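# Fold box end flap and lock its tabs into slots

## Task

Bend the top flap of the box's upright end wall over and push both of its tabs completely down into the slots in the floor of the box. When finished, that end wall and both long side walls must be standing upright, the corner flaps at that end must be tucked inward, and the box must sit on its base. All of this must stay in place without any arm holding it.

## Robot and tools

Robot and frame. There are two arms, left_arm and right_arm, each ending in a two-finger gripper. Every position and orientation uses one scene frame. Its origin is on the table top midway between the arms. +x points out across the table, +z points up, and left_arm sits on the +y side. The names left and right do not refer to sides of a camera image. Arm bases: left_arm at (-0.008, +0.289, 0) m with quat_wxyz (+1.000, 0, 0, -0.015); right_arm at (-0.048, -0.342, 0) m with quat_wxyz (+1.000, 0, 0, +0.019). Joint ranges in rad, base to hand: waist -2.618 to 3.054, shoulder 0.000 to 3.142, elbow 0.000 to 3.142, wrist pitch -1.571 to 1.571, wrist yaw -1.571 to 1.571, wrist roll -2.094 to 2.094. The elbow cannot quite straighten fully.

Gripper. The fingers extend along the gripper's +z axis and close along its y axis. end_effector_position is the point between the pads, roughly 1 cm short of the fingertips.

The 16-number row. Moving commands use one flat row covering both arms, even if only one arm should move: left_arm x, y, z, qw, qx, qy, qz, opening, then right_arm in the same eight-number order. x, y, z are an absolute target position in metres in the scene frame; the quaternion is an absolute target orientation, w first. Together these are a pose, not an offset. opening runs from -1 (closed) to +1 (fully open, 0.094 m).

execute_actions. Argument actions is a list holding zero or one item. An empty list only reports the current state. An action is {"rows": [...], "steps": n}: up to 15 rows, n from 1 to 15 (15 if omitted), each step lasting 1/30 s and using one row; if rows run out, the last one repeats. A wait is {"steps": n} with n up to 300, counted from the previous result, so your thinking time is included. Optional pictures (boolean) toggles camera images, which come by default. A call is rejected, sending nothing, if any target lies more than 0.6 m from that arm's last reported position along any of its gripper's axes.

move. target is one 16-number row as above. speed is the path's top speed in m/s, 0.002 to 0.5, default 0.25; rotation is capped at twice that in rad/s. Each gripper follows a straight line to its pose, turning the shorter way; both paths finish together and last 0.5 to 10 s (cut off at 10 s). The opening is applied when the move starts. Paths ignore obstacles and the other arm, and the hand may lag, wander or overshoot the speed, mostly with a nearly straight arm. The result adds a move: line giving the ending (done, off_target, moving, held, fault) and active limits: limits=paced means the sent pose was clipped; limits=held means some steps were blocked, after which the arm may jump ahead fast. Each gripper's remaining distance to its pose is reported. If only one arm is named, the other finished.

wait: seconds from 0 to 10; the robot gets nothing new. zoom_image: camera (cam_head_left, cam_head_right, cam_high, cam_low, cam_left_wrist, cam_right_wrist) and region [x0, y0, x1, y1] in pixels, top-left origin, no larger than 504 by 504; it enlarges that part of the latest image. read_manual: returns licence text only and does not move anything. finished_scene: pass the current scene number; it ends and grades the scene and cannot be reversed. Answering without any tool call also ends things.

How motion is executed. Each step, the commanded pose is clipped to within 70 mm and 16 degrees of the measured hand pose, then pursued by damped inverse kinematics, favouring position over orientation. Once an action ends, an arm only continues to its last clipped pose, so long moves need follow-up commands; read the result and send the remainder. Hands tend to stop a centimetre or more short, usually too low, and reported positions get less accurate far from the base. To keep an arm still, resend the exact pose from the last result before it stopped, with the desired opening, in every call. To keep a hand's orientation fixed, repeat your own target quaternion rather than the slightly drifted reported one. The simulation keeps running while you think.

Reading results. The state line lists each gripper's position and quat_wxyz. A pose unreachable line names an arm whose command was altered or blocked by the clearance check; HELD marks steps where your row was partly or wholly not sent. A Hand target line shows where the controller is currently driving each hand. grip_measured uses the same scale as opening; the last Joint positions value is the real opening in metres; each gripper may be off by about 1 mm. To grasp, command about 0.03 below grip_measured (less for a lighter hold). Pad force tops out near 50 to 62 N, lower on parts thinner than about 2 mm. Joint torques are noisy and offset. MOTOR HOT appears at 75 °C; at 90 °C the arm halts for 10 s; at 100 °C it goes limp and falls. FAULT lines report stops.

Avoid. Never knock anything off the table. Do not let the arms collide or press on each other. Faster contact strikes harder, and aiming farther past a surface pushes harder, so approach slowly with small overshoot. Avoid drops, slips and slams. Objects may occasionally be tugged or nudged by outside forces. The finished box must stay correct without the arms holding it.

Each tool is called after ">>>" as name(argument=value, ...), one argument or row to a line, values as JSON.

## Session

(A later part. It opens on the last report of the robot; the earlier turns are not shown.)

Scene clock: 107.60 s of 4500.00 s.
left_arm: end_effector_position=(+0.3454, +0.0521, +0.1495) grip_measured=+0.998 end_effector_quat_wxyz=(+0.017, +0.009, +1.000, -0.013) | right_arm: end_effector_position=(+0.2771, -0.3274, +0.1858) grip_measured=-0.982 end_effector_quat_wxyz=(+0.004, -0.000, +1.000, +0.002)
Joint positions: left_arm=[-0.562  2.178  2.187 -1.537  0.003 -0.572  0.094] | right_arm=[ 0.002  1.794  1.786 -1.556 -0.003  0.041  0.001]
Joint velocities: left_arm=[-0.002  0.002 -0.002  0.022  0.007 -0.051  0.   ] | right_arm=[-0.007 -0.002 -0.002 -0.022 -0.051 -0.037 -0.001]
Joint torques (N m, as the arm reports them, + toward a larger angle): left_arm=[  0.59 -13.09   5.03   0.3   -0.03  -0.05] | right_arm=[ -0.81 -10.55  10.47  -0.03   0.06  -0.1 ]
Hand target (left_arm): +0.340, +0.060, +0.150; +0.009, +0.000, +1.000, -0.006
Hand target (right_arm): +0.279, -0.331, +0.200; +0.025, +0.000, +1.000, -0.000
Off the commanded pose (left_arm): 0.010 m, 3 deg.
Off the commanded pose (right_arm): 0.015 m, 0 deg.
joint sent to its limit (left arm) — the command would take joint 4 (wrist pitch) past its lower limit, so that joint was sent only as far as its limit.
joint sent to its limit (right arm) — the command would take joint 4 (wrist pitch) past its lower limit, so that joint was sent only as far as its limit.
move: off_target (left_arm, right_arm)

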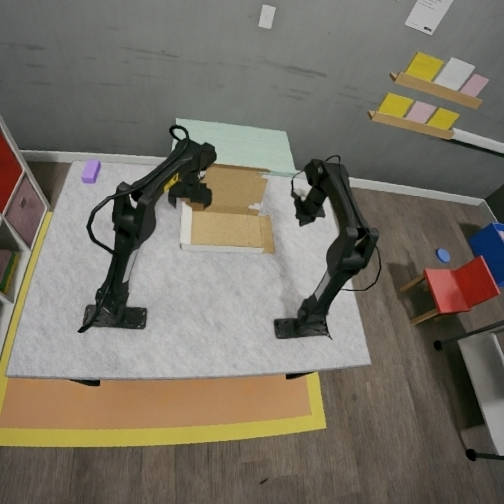

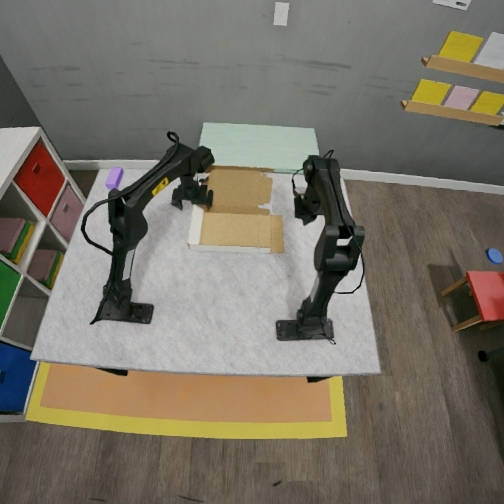

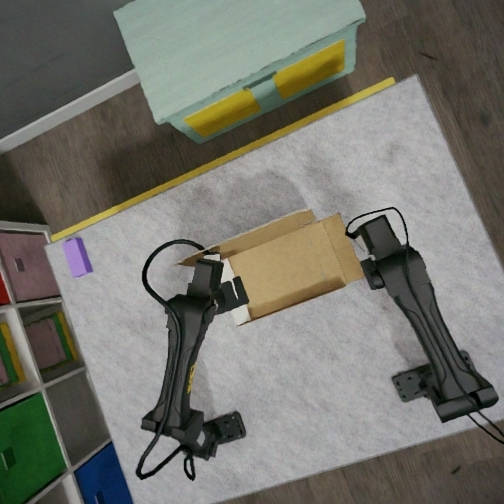

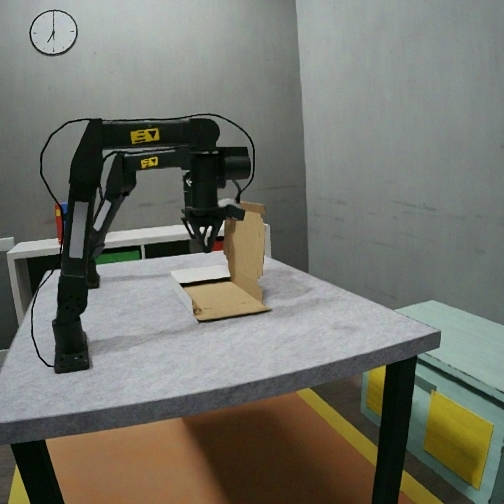

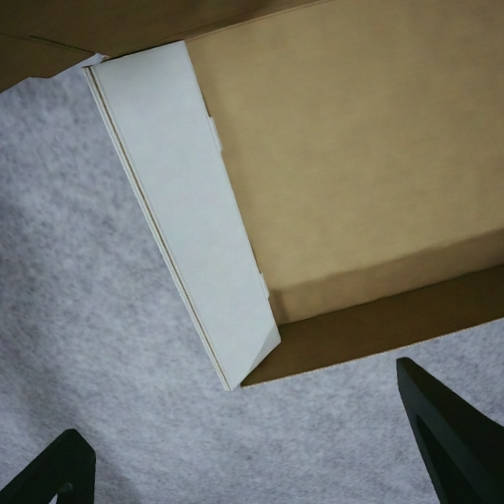

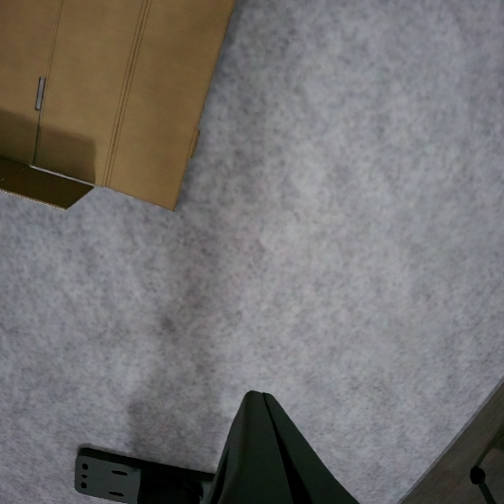

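>>> move(
  target=[0.37,0.065,0.11,0,0,1,0,1,0.28,-0.33,0.2,0,0,1,0,-1],
  speed=0.15,
)

>>> move(
  target=[0.37,0.065,0.025,0,0,1,0,1,0.28,-0.33,0.2,0,0,1,0,-1],
  speed=0.08,
)

Scene clock: 112.03 s of 4500.00 s.
left_arm: end_effector_position=(+0.3655, +0.0654, +0.1126) grip_measured=+0.998 end_effector_quat_wxyz=(-0.005, -0.003, +1.000, +0.002) | right_arm: end_effector_position=(+0.2771, -0.3274, +0.1858) grip_measured=-0.982 end_effector_quat_wxyz=(+0.004, -0.000, +1.000, +0.002)
Joint positions: left_arm=[-0.511  2.268  2.187 -1.501  0.003 -0.546  0.094] | right_arm=[ 0.002  1.794  1.786 -1.556 -0.003  0.04   0.001]
Joint velocities: left_arm=[-0.012  0.007 -0.007  0.066 -0.051 -0.066  0.001] | right_arm=[-0.012 -0.002  0.017  0.007 -0.037  0.022 -0.   ]
Joint torques (N m, as the arm reports them, + toward a larger angle): left_arm=[  0.27 -12.62   6.24   0.51  -0.06   0.14] | right_arm=[ -0.58 -10.1   10.68  -0.03   0.02  -0.09]
Hand target (left_arm): +0.370, +0.065, +0.110; +0.000, -0.000, +1.000, +0.000
Hand target (right_arm): +0.280, -0.330, +0.199; +0.024, +0.000, +1.000, +0.001
Off the commanded pose (left_arm): 0.005 m, 1 deg.
Off the commanded pose (right_arm): 0.015 m, 0 deg.
joint sent to its limit (right arm) — the command would take joint 4 (wrist pitch) past its lower limit, so that joint was sent only as far as its limit.
After step 90, 0.60 s passed at rest.
move: off_target (right_arm)

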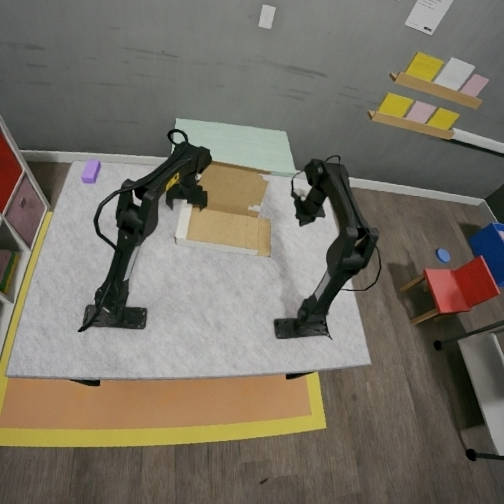

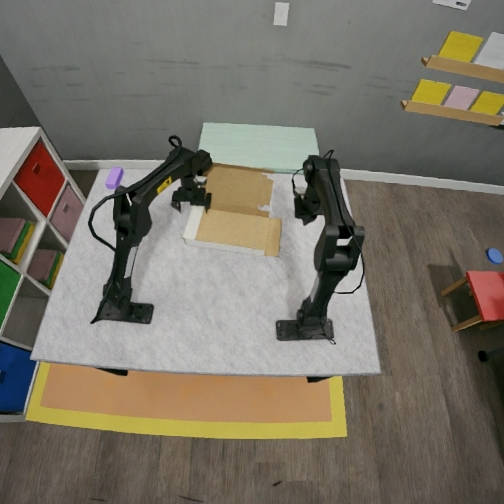

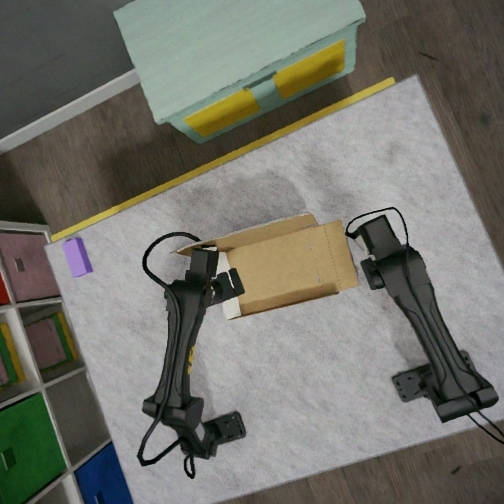

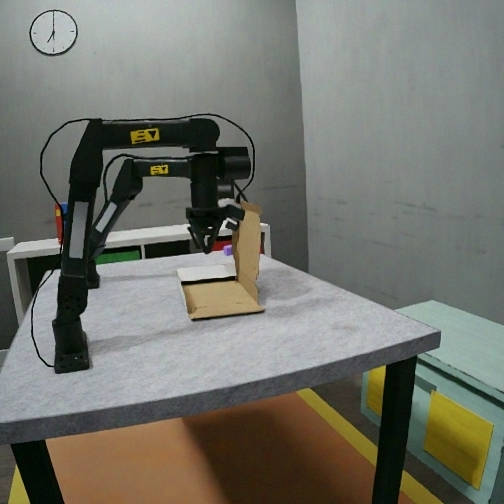

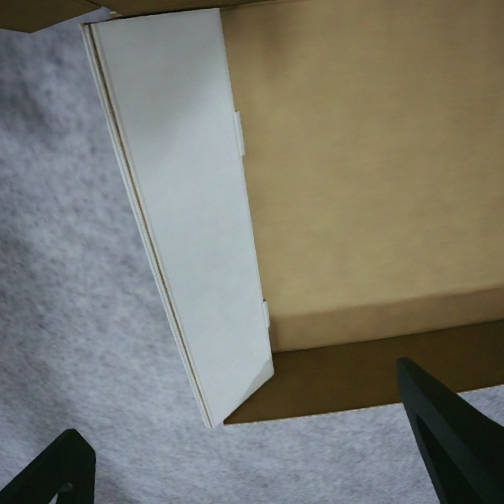

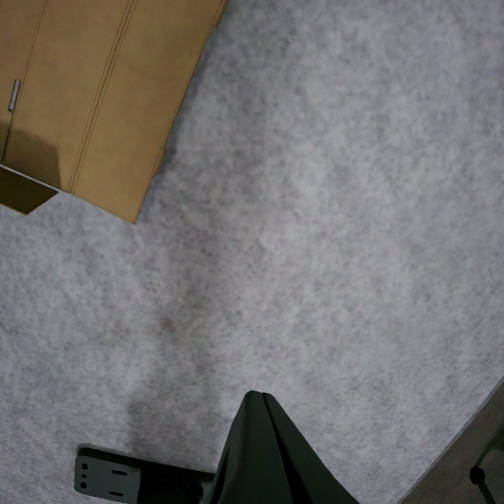

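Scene clock: 113.63 s of 4500.00 s.
left_arm: end_effector_position=(+0.3685, +0.0636, +0.0333) grip_measured=+0.998 end_effector_quat_wxyz=(+0.001, -0.003, +1.000, -0.002) | right_arm: end_effector_position=(+0.2771, -0.3274, +0.1858) grip_measured=-0.982 end_effector_quat_wxyz=(+0.004, -0.000, +1.000, +0.002)
Joint positions: left_arm=[-0.511  2.267  1.87  -1.171  0.003 -0.545  0.094] | right_arm=[ 0.002  1.794  1.786 -1.556 -0.003  0.04   0.001]
Joint velocities: left_arm=[-0.017 -0.002 -0.002  0.037 -0.007 -0.051  0.001] | right_arm=[ 0.017 -0.017 -0.002 -0.022  0.022  0.066 -0.001]
Joint torques (N m, as the arm reports them, + toward a larger angle): left_arm=[  0.18 -12.19   5.51   0.54  -0.03   0.13] | right_arm=[ -0.58 -10.1   10.67  -0.03   0.03  -0.09]
Hand target (left_arm): +0.369, +0.065, +0.025; -0.000, +0.000, +1.000, +0.000
Hand target (right_arm): +0.280, -0.330, +0.199; +0.024, +0.000, +1.000, +0.001
Off the commanded pose (left_arm): 0.009 m, 0 deg.
Off the commanded pose (right_arm): 0.015 m, 0 deg.
joint sent to its limit (right arm) — the command would take joint 4 (wrist pitch) past its lower limit, so that joint was sent only as far as its limit.
move: off_target (right_arm)

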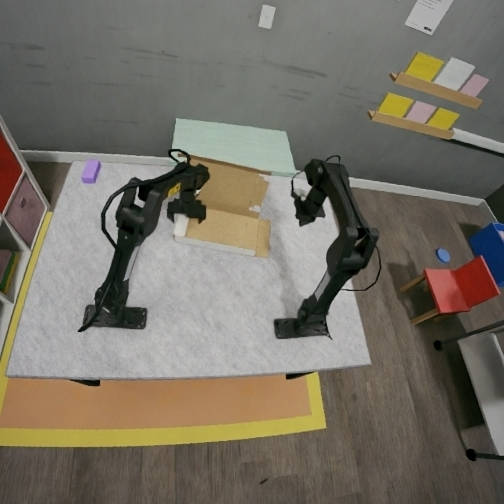

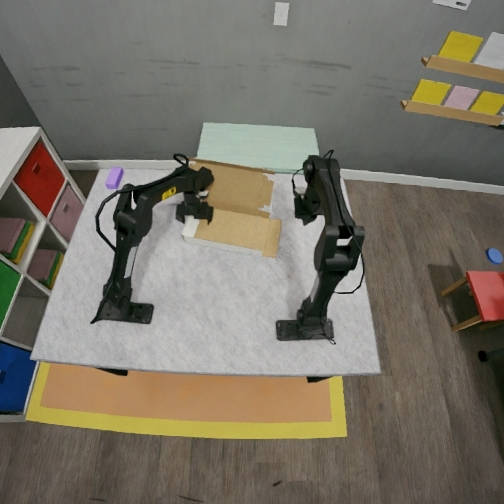

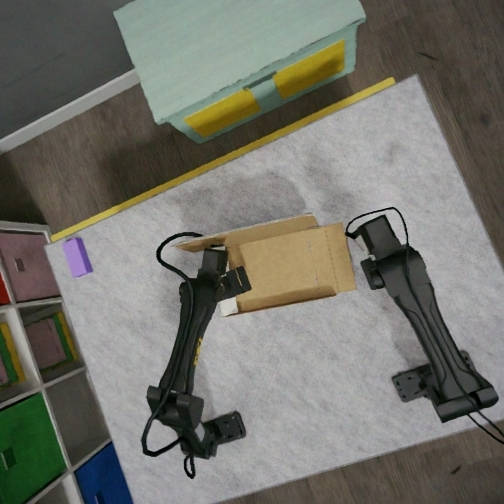

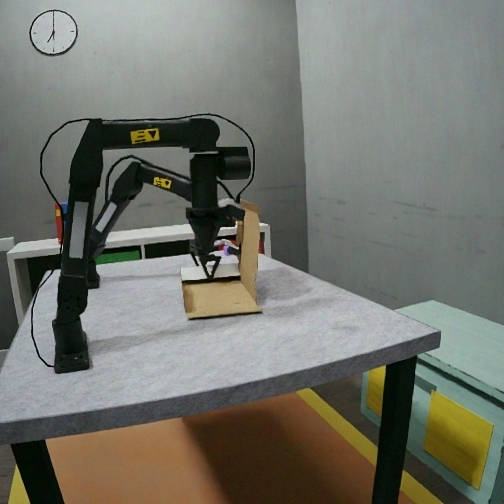

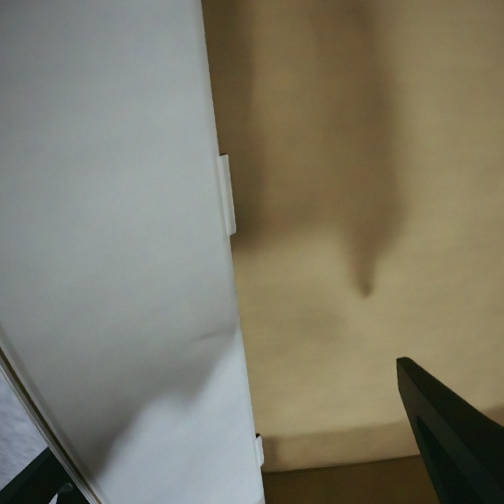

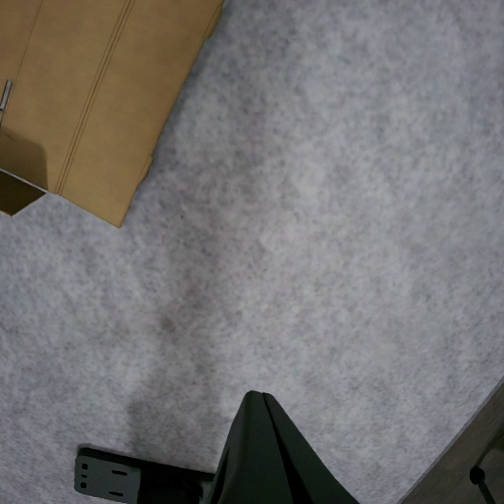

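>>> move(
  target=[0.355,0.075,0.02,0,0,1,0,-0.3,0.28,-0.33,0.185,0,0,1,0,-1],
  speed=0.03,
)

>>> move(
  target=[0.355,0.08,0.018,0,0,1,0,-0.9,0.28,-0.33,0.185,0,0,1,0,-1],
  speed=0.03,
)

Scene clock: 118.37 s of 4500.00 s.
left_arm: end_effector_position=(+0.3645, +0.0655, +0.0319) grip_measured=-0.298 end_effector_quat_wxyz=(+0.019, -0.002, +1.000, -0.015) | right_arm: end_effector_position=(+0.2771, -0.3274, +0.1858) grip_measured=-0.982 end_effector_quat_wxyz=(+0.004, -0.000, +1.000, +0.002)
Joint positions: left_arm=[-0.511  2.203  1.757 -1.077  0.005 -0.544  0.033] | right_arm=[ 0.002  1.794  1.786 -1.556 -0.003  0.04   0.001]
Joint velocities: left_arm=[-0.022  0.012 -0.002 -0.022 -0.051 -0.066 -0.001] | right_arm=[ 0.002 -0.017  0.002 -0.081  0.066  0.007  0.001]
Joint torques (N m, as the arm reports them, + toward a larger angle): left_arm=[  0.48 -11.95   3.88   0.4   -0.09   0.19] | right_arm=[-0.6  -7.13  9.16 -0.01  0.02 -0.09]
Hand target (left_arm): +0.355, +0.075, +0.021; -0.000, -0.000, +1.000, +0.000
Hand target (right_arm): +0.280, -0.330, +0.185; +0.000, +0.000, +1.000, +0.000
Off the commanded pose (left_arm): 0.018 m, 3 deg.
Off the commanded pose (right_arm): 0.004 m, 0 deg.
After step 90, 0.77 s passed at rest.
move: off_target (left_arm)

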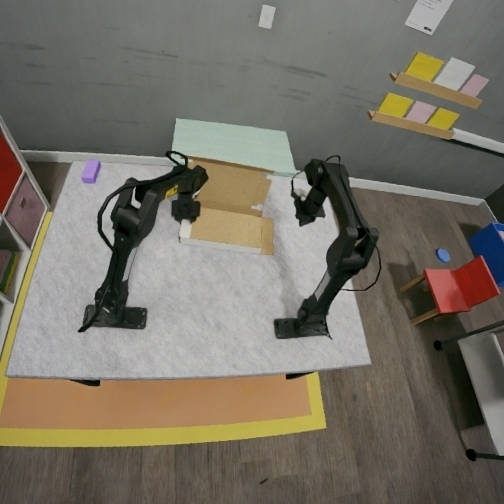

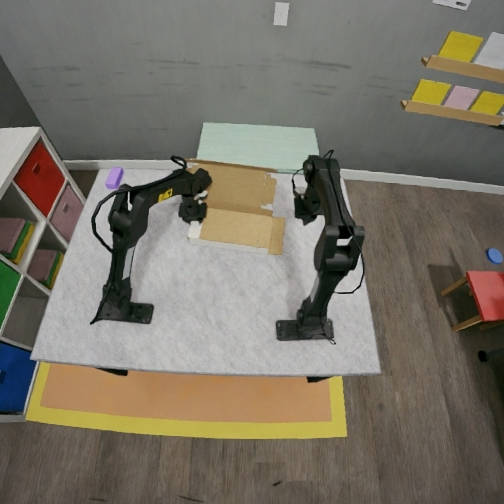

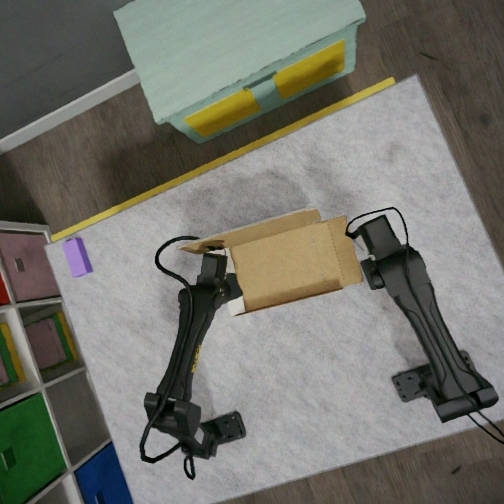

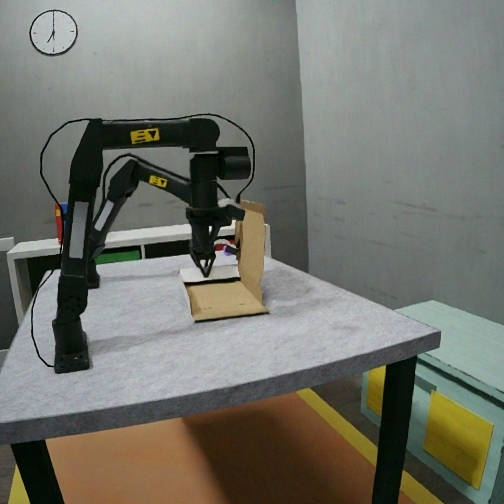

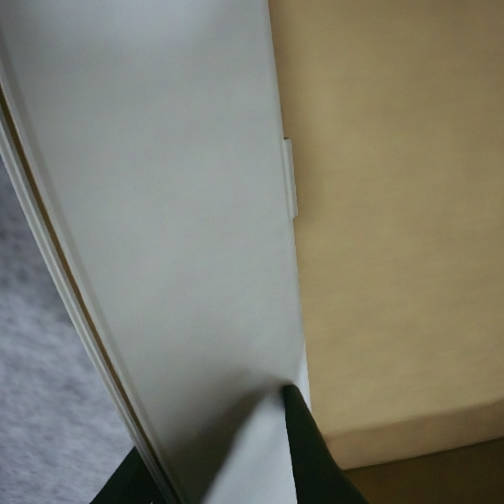

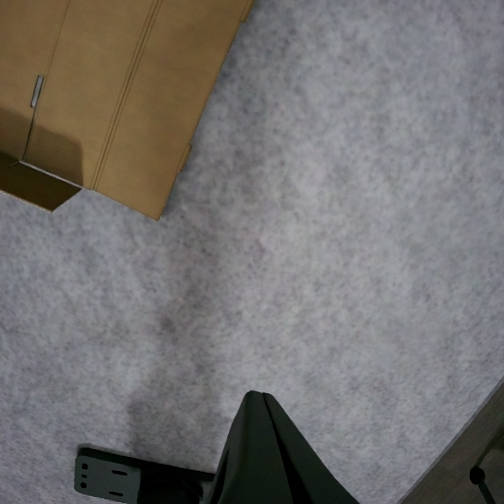

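Scene clock: 119.40 s of 4500.00 s.
left_arm: end_effector_position=(+0.3637, +0.0669, +0.0310) grip_measured=-0.894 end_effector_quat_wxyz=(+0.020, -0.000, +1.000, -0.018) | right_arm: end_effector_position=(+0.2771, -0.3274, +0.1858) grip_measured=-0.982 end_effector_quat_wxyz=(+0.004, -0.000, +1.000, +0.002)
Joint positions: left_arm=[-0.507  2.193  1.738 -1.062  0.01  -0.537  0.005] | right_arm=[ 0.002  1.794  1.786 -1.556 -0.003  0.04   0.001]
Joint velocities: left_arm=[-0.002 -0.002  0.007 -0.007  0.037 -0.007 -0.001] | right_arm=[ 0.012  0.007 -0.007 -0.037  0.007 -0.007  0.   ]
Joint torques (N m, as the arm reports them, + toward a larger angle): left_arm=[  1.04 -11.75   3.71   0.36  -0.12   0.21] | right_arm=[-0.6  -7.12  9.17  0.    0.02 -0.09]
Hand target (left_arm): +0.355, +0.080, +0.018; -0.000, -0.000, +1.000, -0.000
Hand target (right_arm): +0.280, -0.330, +0.185; +0.000, +0.000, +1.000, +0.000
Off the commanded pose (left_arm): 0.020 m, 3 deg.
Off the commanded pose (right_arm): 0.004 m, 0 deg.
move: off_target (left_arm)

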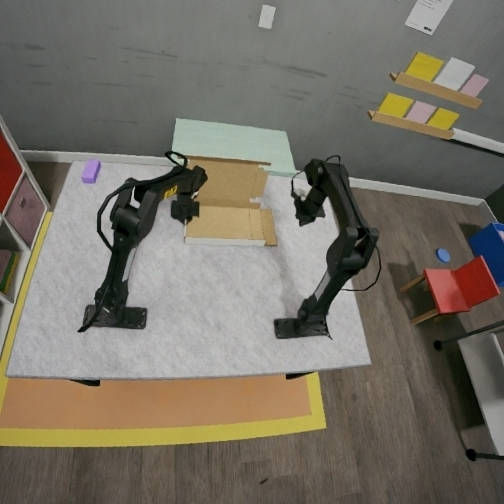

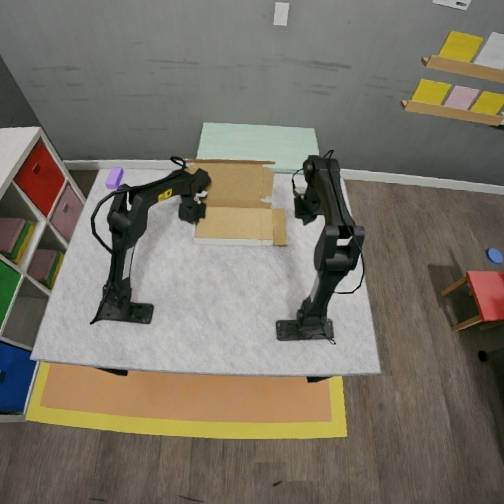

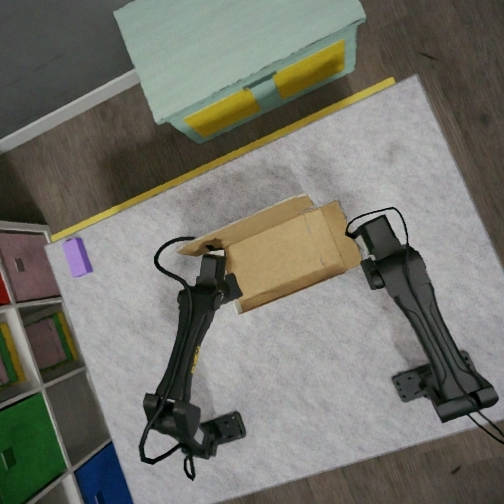

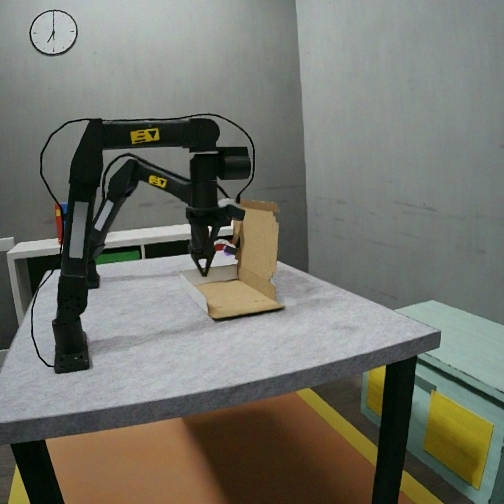

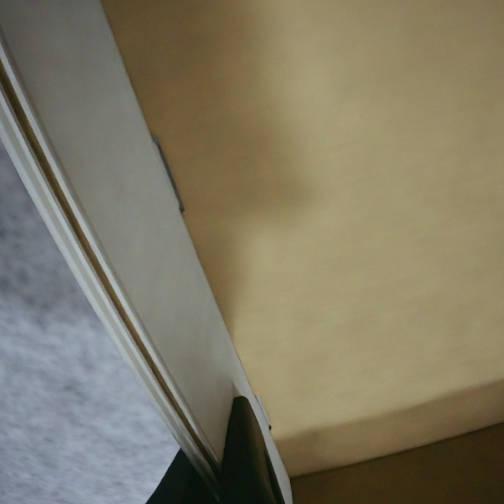

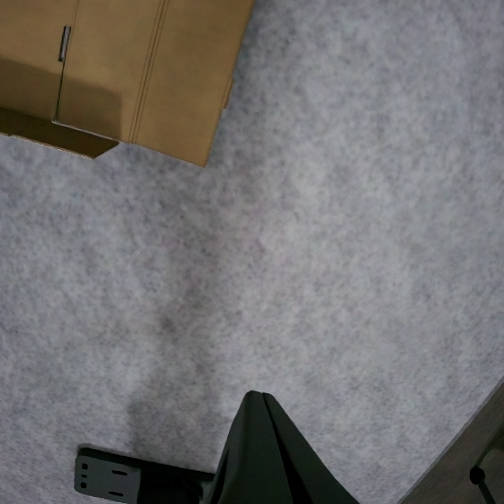

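>>> move(
  target=[0.363,0.067,0.012,0,0,1,0,-0.93,0.28,-0.33,0.185,0,0,1,0,-1],
  speed=0.02,
)

>>> move(
  target=[0.363,0.067,0.03,0,0,1,0,-0.3,0.28,-0.33,0.185,0,0,1,0,-1],
  speed=0.05,
)

>>> move(
  target=[0.35,0.067,0.12,0,0,1,0,-0.3,0.28,-0.33,0.185,0,0,1,0,-1],
  speed=0.15,
)

Scene clock: 126.07 s of 4500.00 s.
left_arm: end_effector_position=(+0.3639, +0.0665, +0.0307) grip_measured=-0.915 end_effector_quat_wxyz=(+0.015, -0.000, +1.000, -0.015) | right_arm: end_effector_position=(+0.2771, -0.3274, +0.1858) grip_measured=-0.982 end_effector_quat_wxyz=(+0.004, -0.000, +1.000, +0.002)
Joint positions: left_arm=[-0.508  2.207  1.759 -1.082  0.01  -0.537  0.004] | right_arm=[ 0.002  1.794  1.786 -1.556 -0.003  0.04   0.001]
Joint velocities: left_arm=[-0.012 -0.012  0.007 -0.051 -0.022  0.007  0.001] | right_arm=[-0.002 -0.007  0.002  0.007 -0.007 -0.066 -0.   ]
Joint torques (N m, as the arm reports them, + toward a larger angle): left_arm=[-0.44 -8.38  7.94  0.46 -0.13  0.01] | right_arm=[-0.59 -7.12  9.17 -0.01  0.02 -0.09]
Hand target (left_arm): +0.362, +0.068, +0.012; +0.000, -0.000, +1.000, -0.000
Hand target (right_arm): +0.280, -0.330, +0.185; +0.000, +0.000, +1.000, +0.000
Off the commanded pose (left_arm): 0.019 m, 2 deg.
Off the commanded pose (right_arm): 0.004 m, 0 deg.
After step 90, 2.10 s passed at rest.
move: off_target (left_arm)

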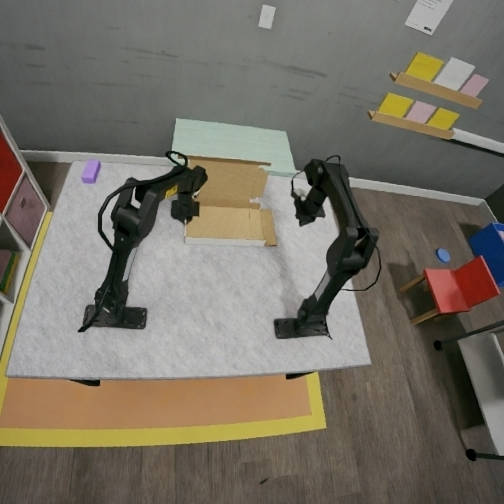

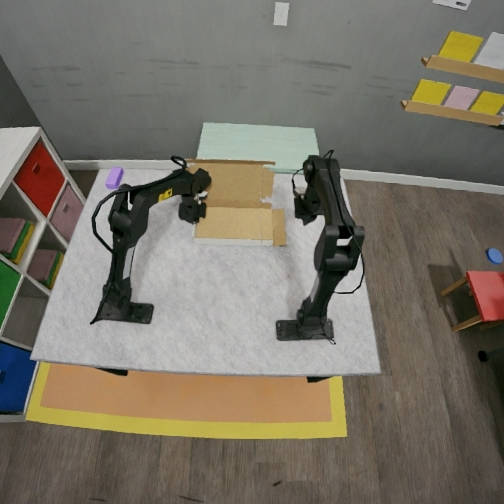

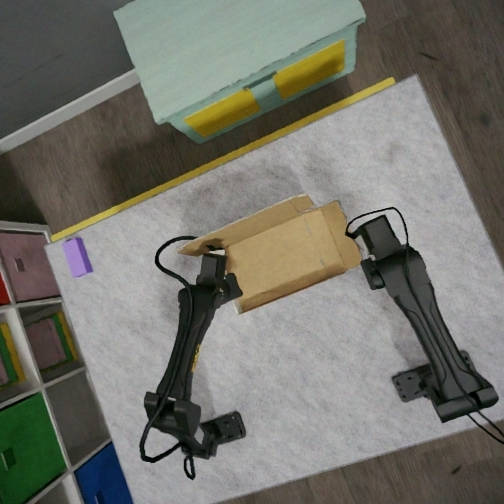

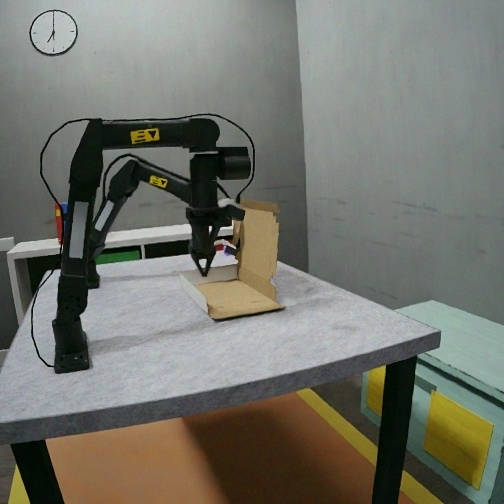

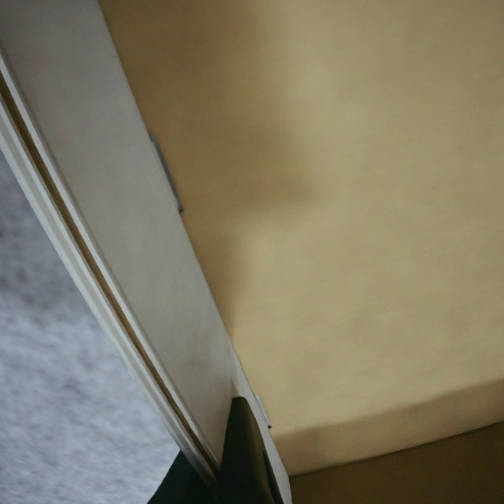

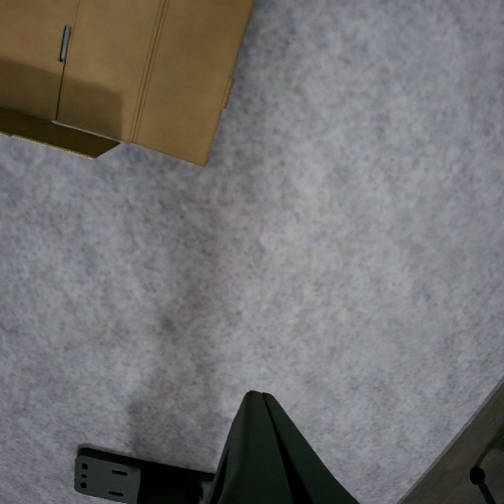

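Scene clock: 126.87 s of 4500.00 s.
left_arm: end_effector_position=(+0.3618, +0.0677, +0.0290) grip_measured=-0.302 end_effector_quat_wxyz=(+0.001, -0.000, +1.000, -0.007) | right_arm: end_effector_position=(+0.2771, -0.3274, +0.1858) grip_measured=-0.982 end_effector_quat_wxyz=(+0.004, -0.000, +1.000, +0.002)
Joint positions: left_arm=[-0.508  2.231  1.792 -1.123  0.01  -0.537  0.033] | right_arm=[ 0.002  1.794  1.786 -1.556 -0.003  0.04   0.001]
Joint velocities: left_arm=[-0.007 -0.002 -0.002  0.051  0.007 -0.125 -0.001] | right_arm=[-0.027 -0.002 -0.002  0.037  0.037 -0.037  0.   ]
Joint torques (N m, as the arm reports them, + toward a larger angle): left_arm=[ -0.45 -11.5    9.18   0.22  -0.1    0.  ] | right_arm=[-0.6  -7.11  9.17  0.    0.02 -0.09]
Hand target (left_arm): +0.363, +0.067, +0.030; +0.000, -0.000, +1.000, -0.000
Hand target (right_arm): +0.280, -0.330, +0.185; +0.000, +0.000, +1.000, +0.000
Off the commanded pose (left_arm): 0.002 m, 1 deg.
Off the commanded pose (right_arm): 0.004 m, 0 deg.
move: done

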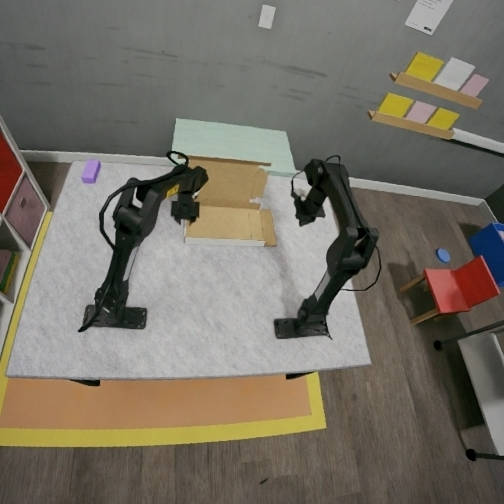

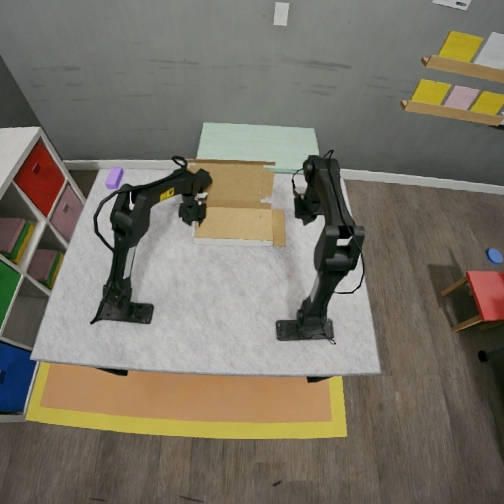

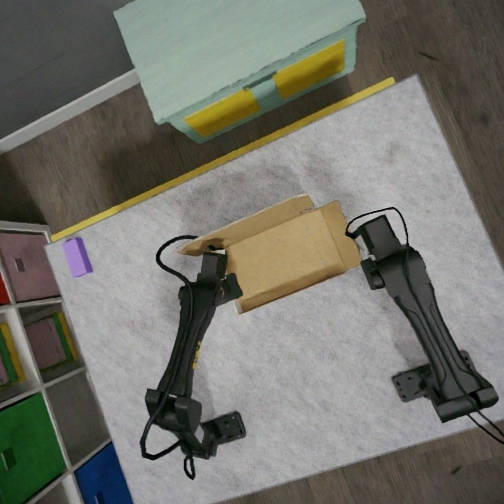

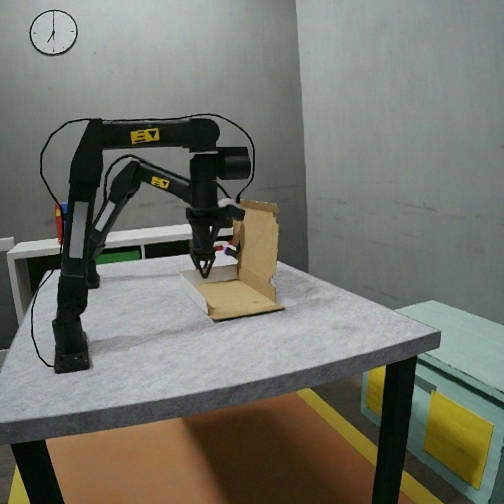

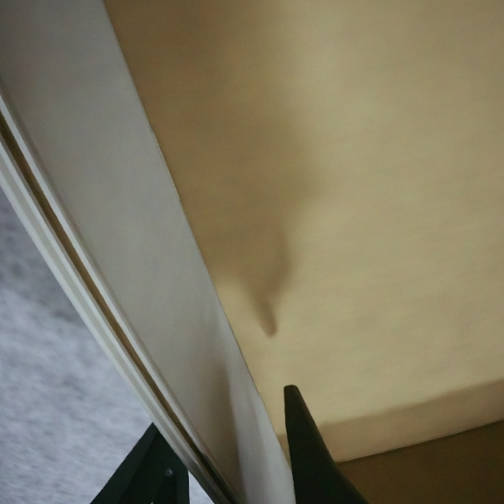

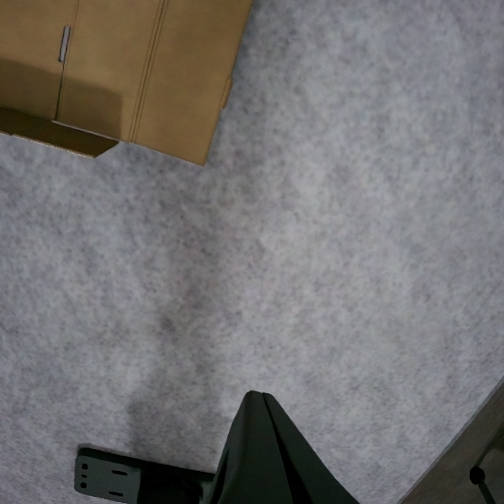

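Scene clock: 128.13 s of 4500.00 s.
left_arm: end_effector_position=(+0.3508, +0.0676, +0.1138) grip_measured=-0.302 end_effector_quat_wxyz=(-0.005, +0.001, +1.000, -0.003) | right_arm: end_effector_position=(+0.2771, -0.3274, +0.1858) grip_measured=-0.982 end_effector_quat_wxyz=(+0.004, -0.000, +1.000, +0.002)
Joint positions: left_arm=[-0.521  2.187  2.058 -1.447  0.01  -0.548  0.033] | right_arm=[ 0.002  1.794  1.786 -1.556 -0.003  0.04   0.001]
Joint velocities: left_arm=[-0.012  0.012 -0.002 -0.037 -0.037 -0.007 -0.   ] | right_arm=[-0.007 -0.012  0.002 -0.007  0.081 -0.007 -0.   ]
Joint torques (N m, as the arm reports them, + toward a larger angle): left_arm=[ -0.7  -12.18   9.28   0.21  -0.11   0.  ] | right_arm=[-0.6  -7.12  9.17  0.    0.02 -0.09]
Hand target (left_arm): +0.351, +0.067, +0.120; +0.000, -0.000, +1.000, -0.000
Hand target (right_arm): +0.280, -0.330, +0.185; +0.000, +0.000, +1.000, +0.000
Off the commanded pose (left_arm): 0.006 m, 1 deg.
Off the commanded pose (right_arm): 0.004 m, 0 deg.
move: done

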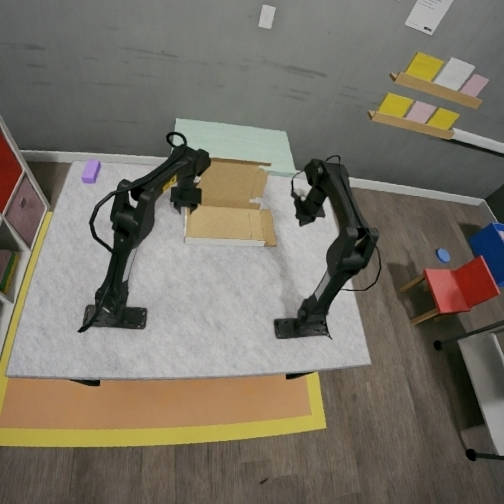

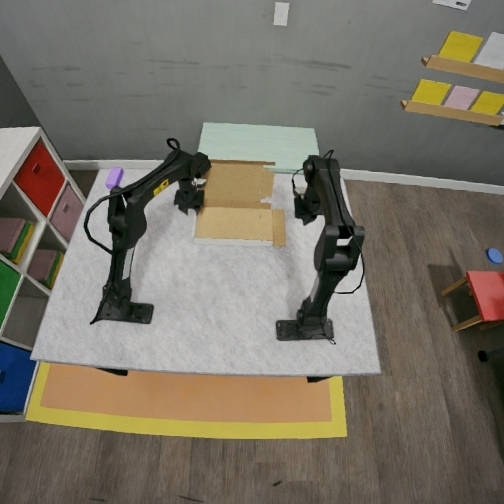

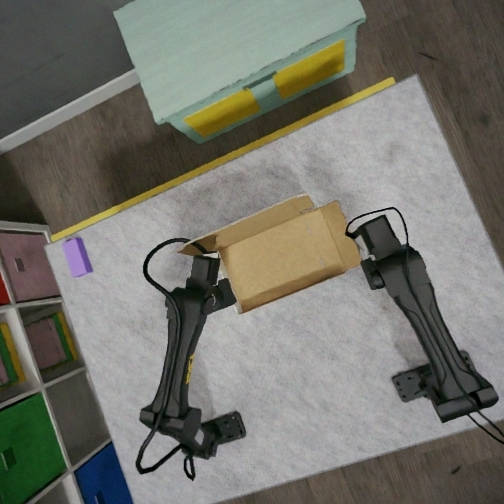

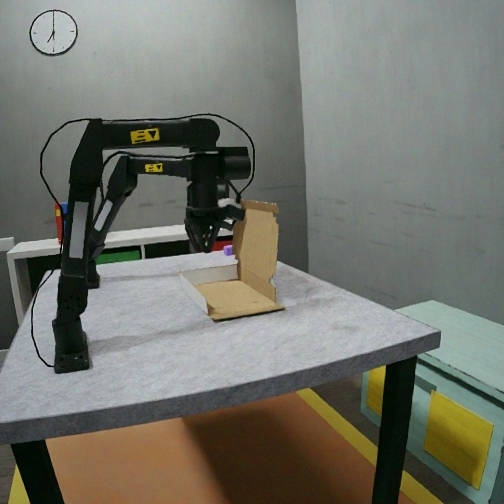

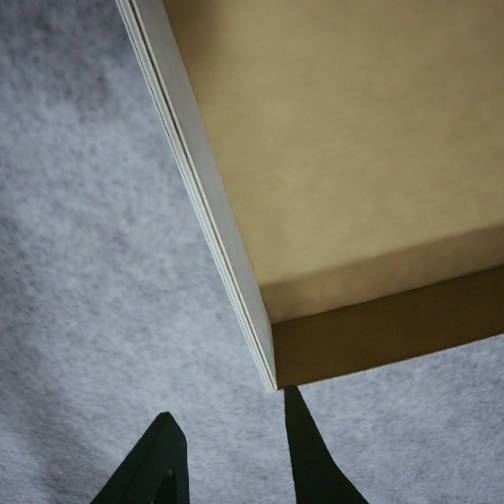

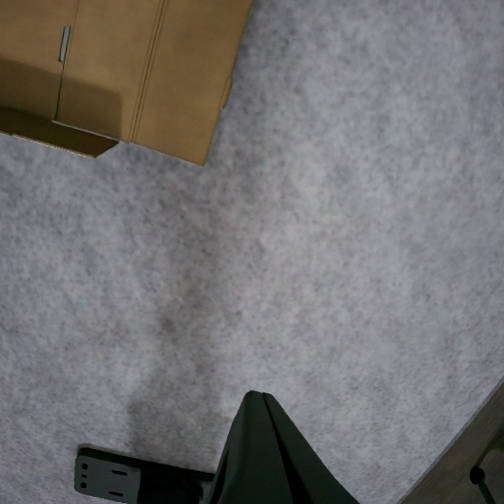

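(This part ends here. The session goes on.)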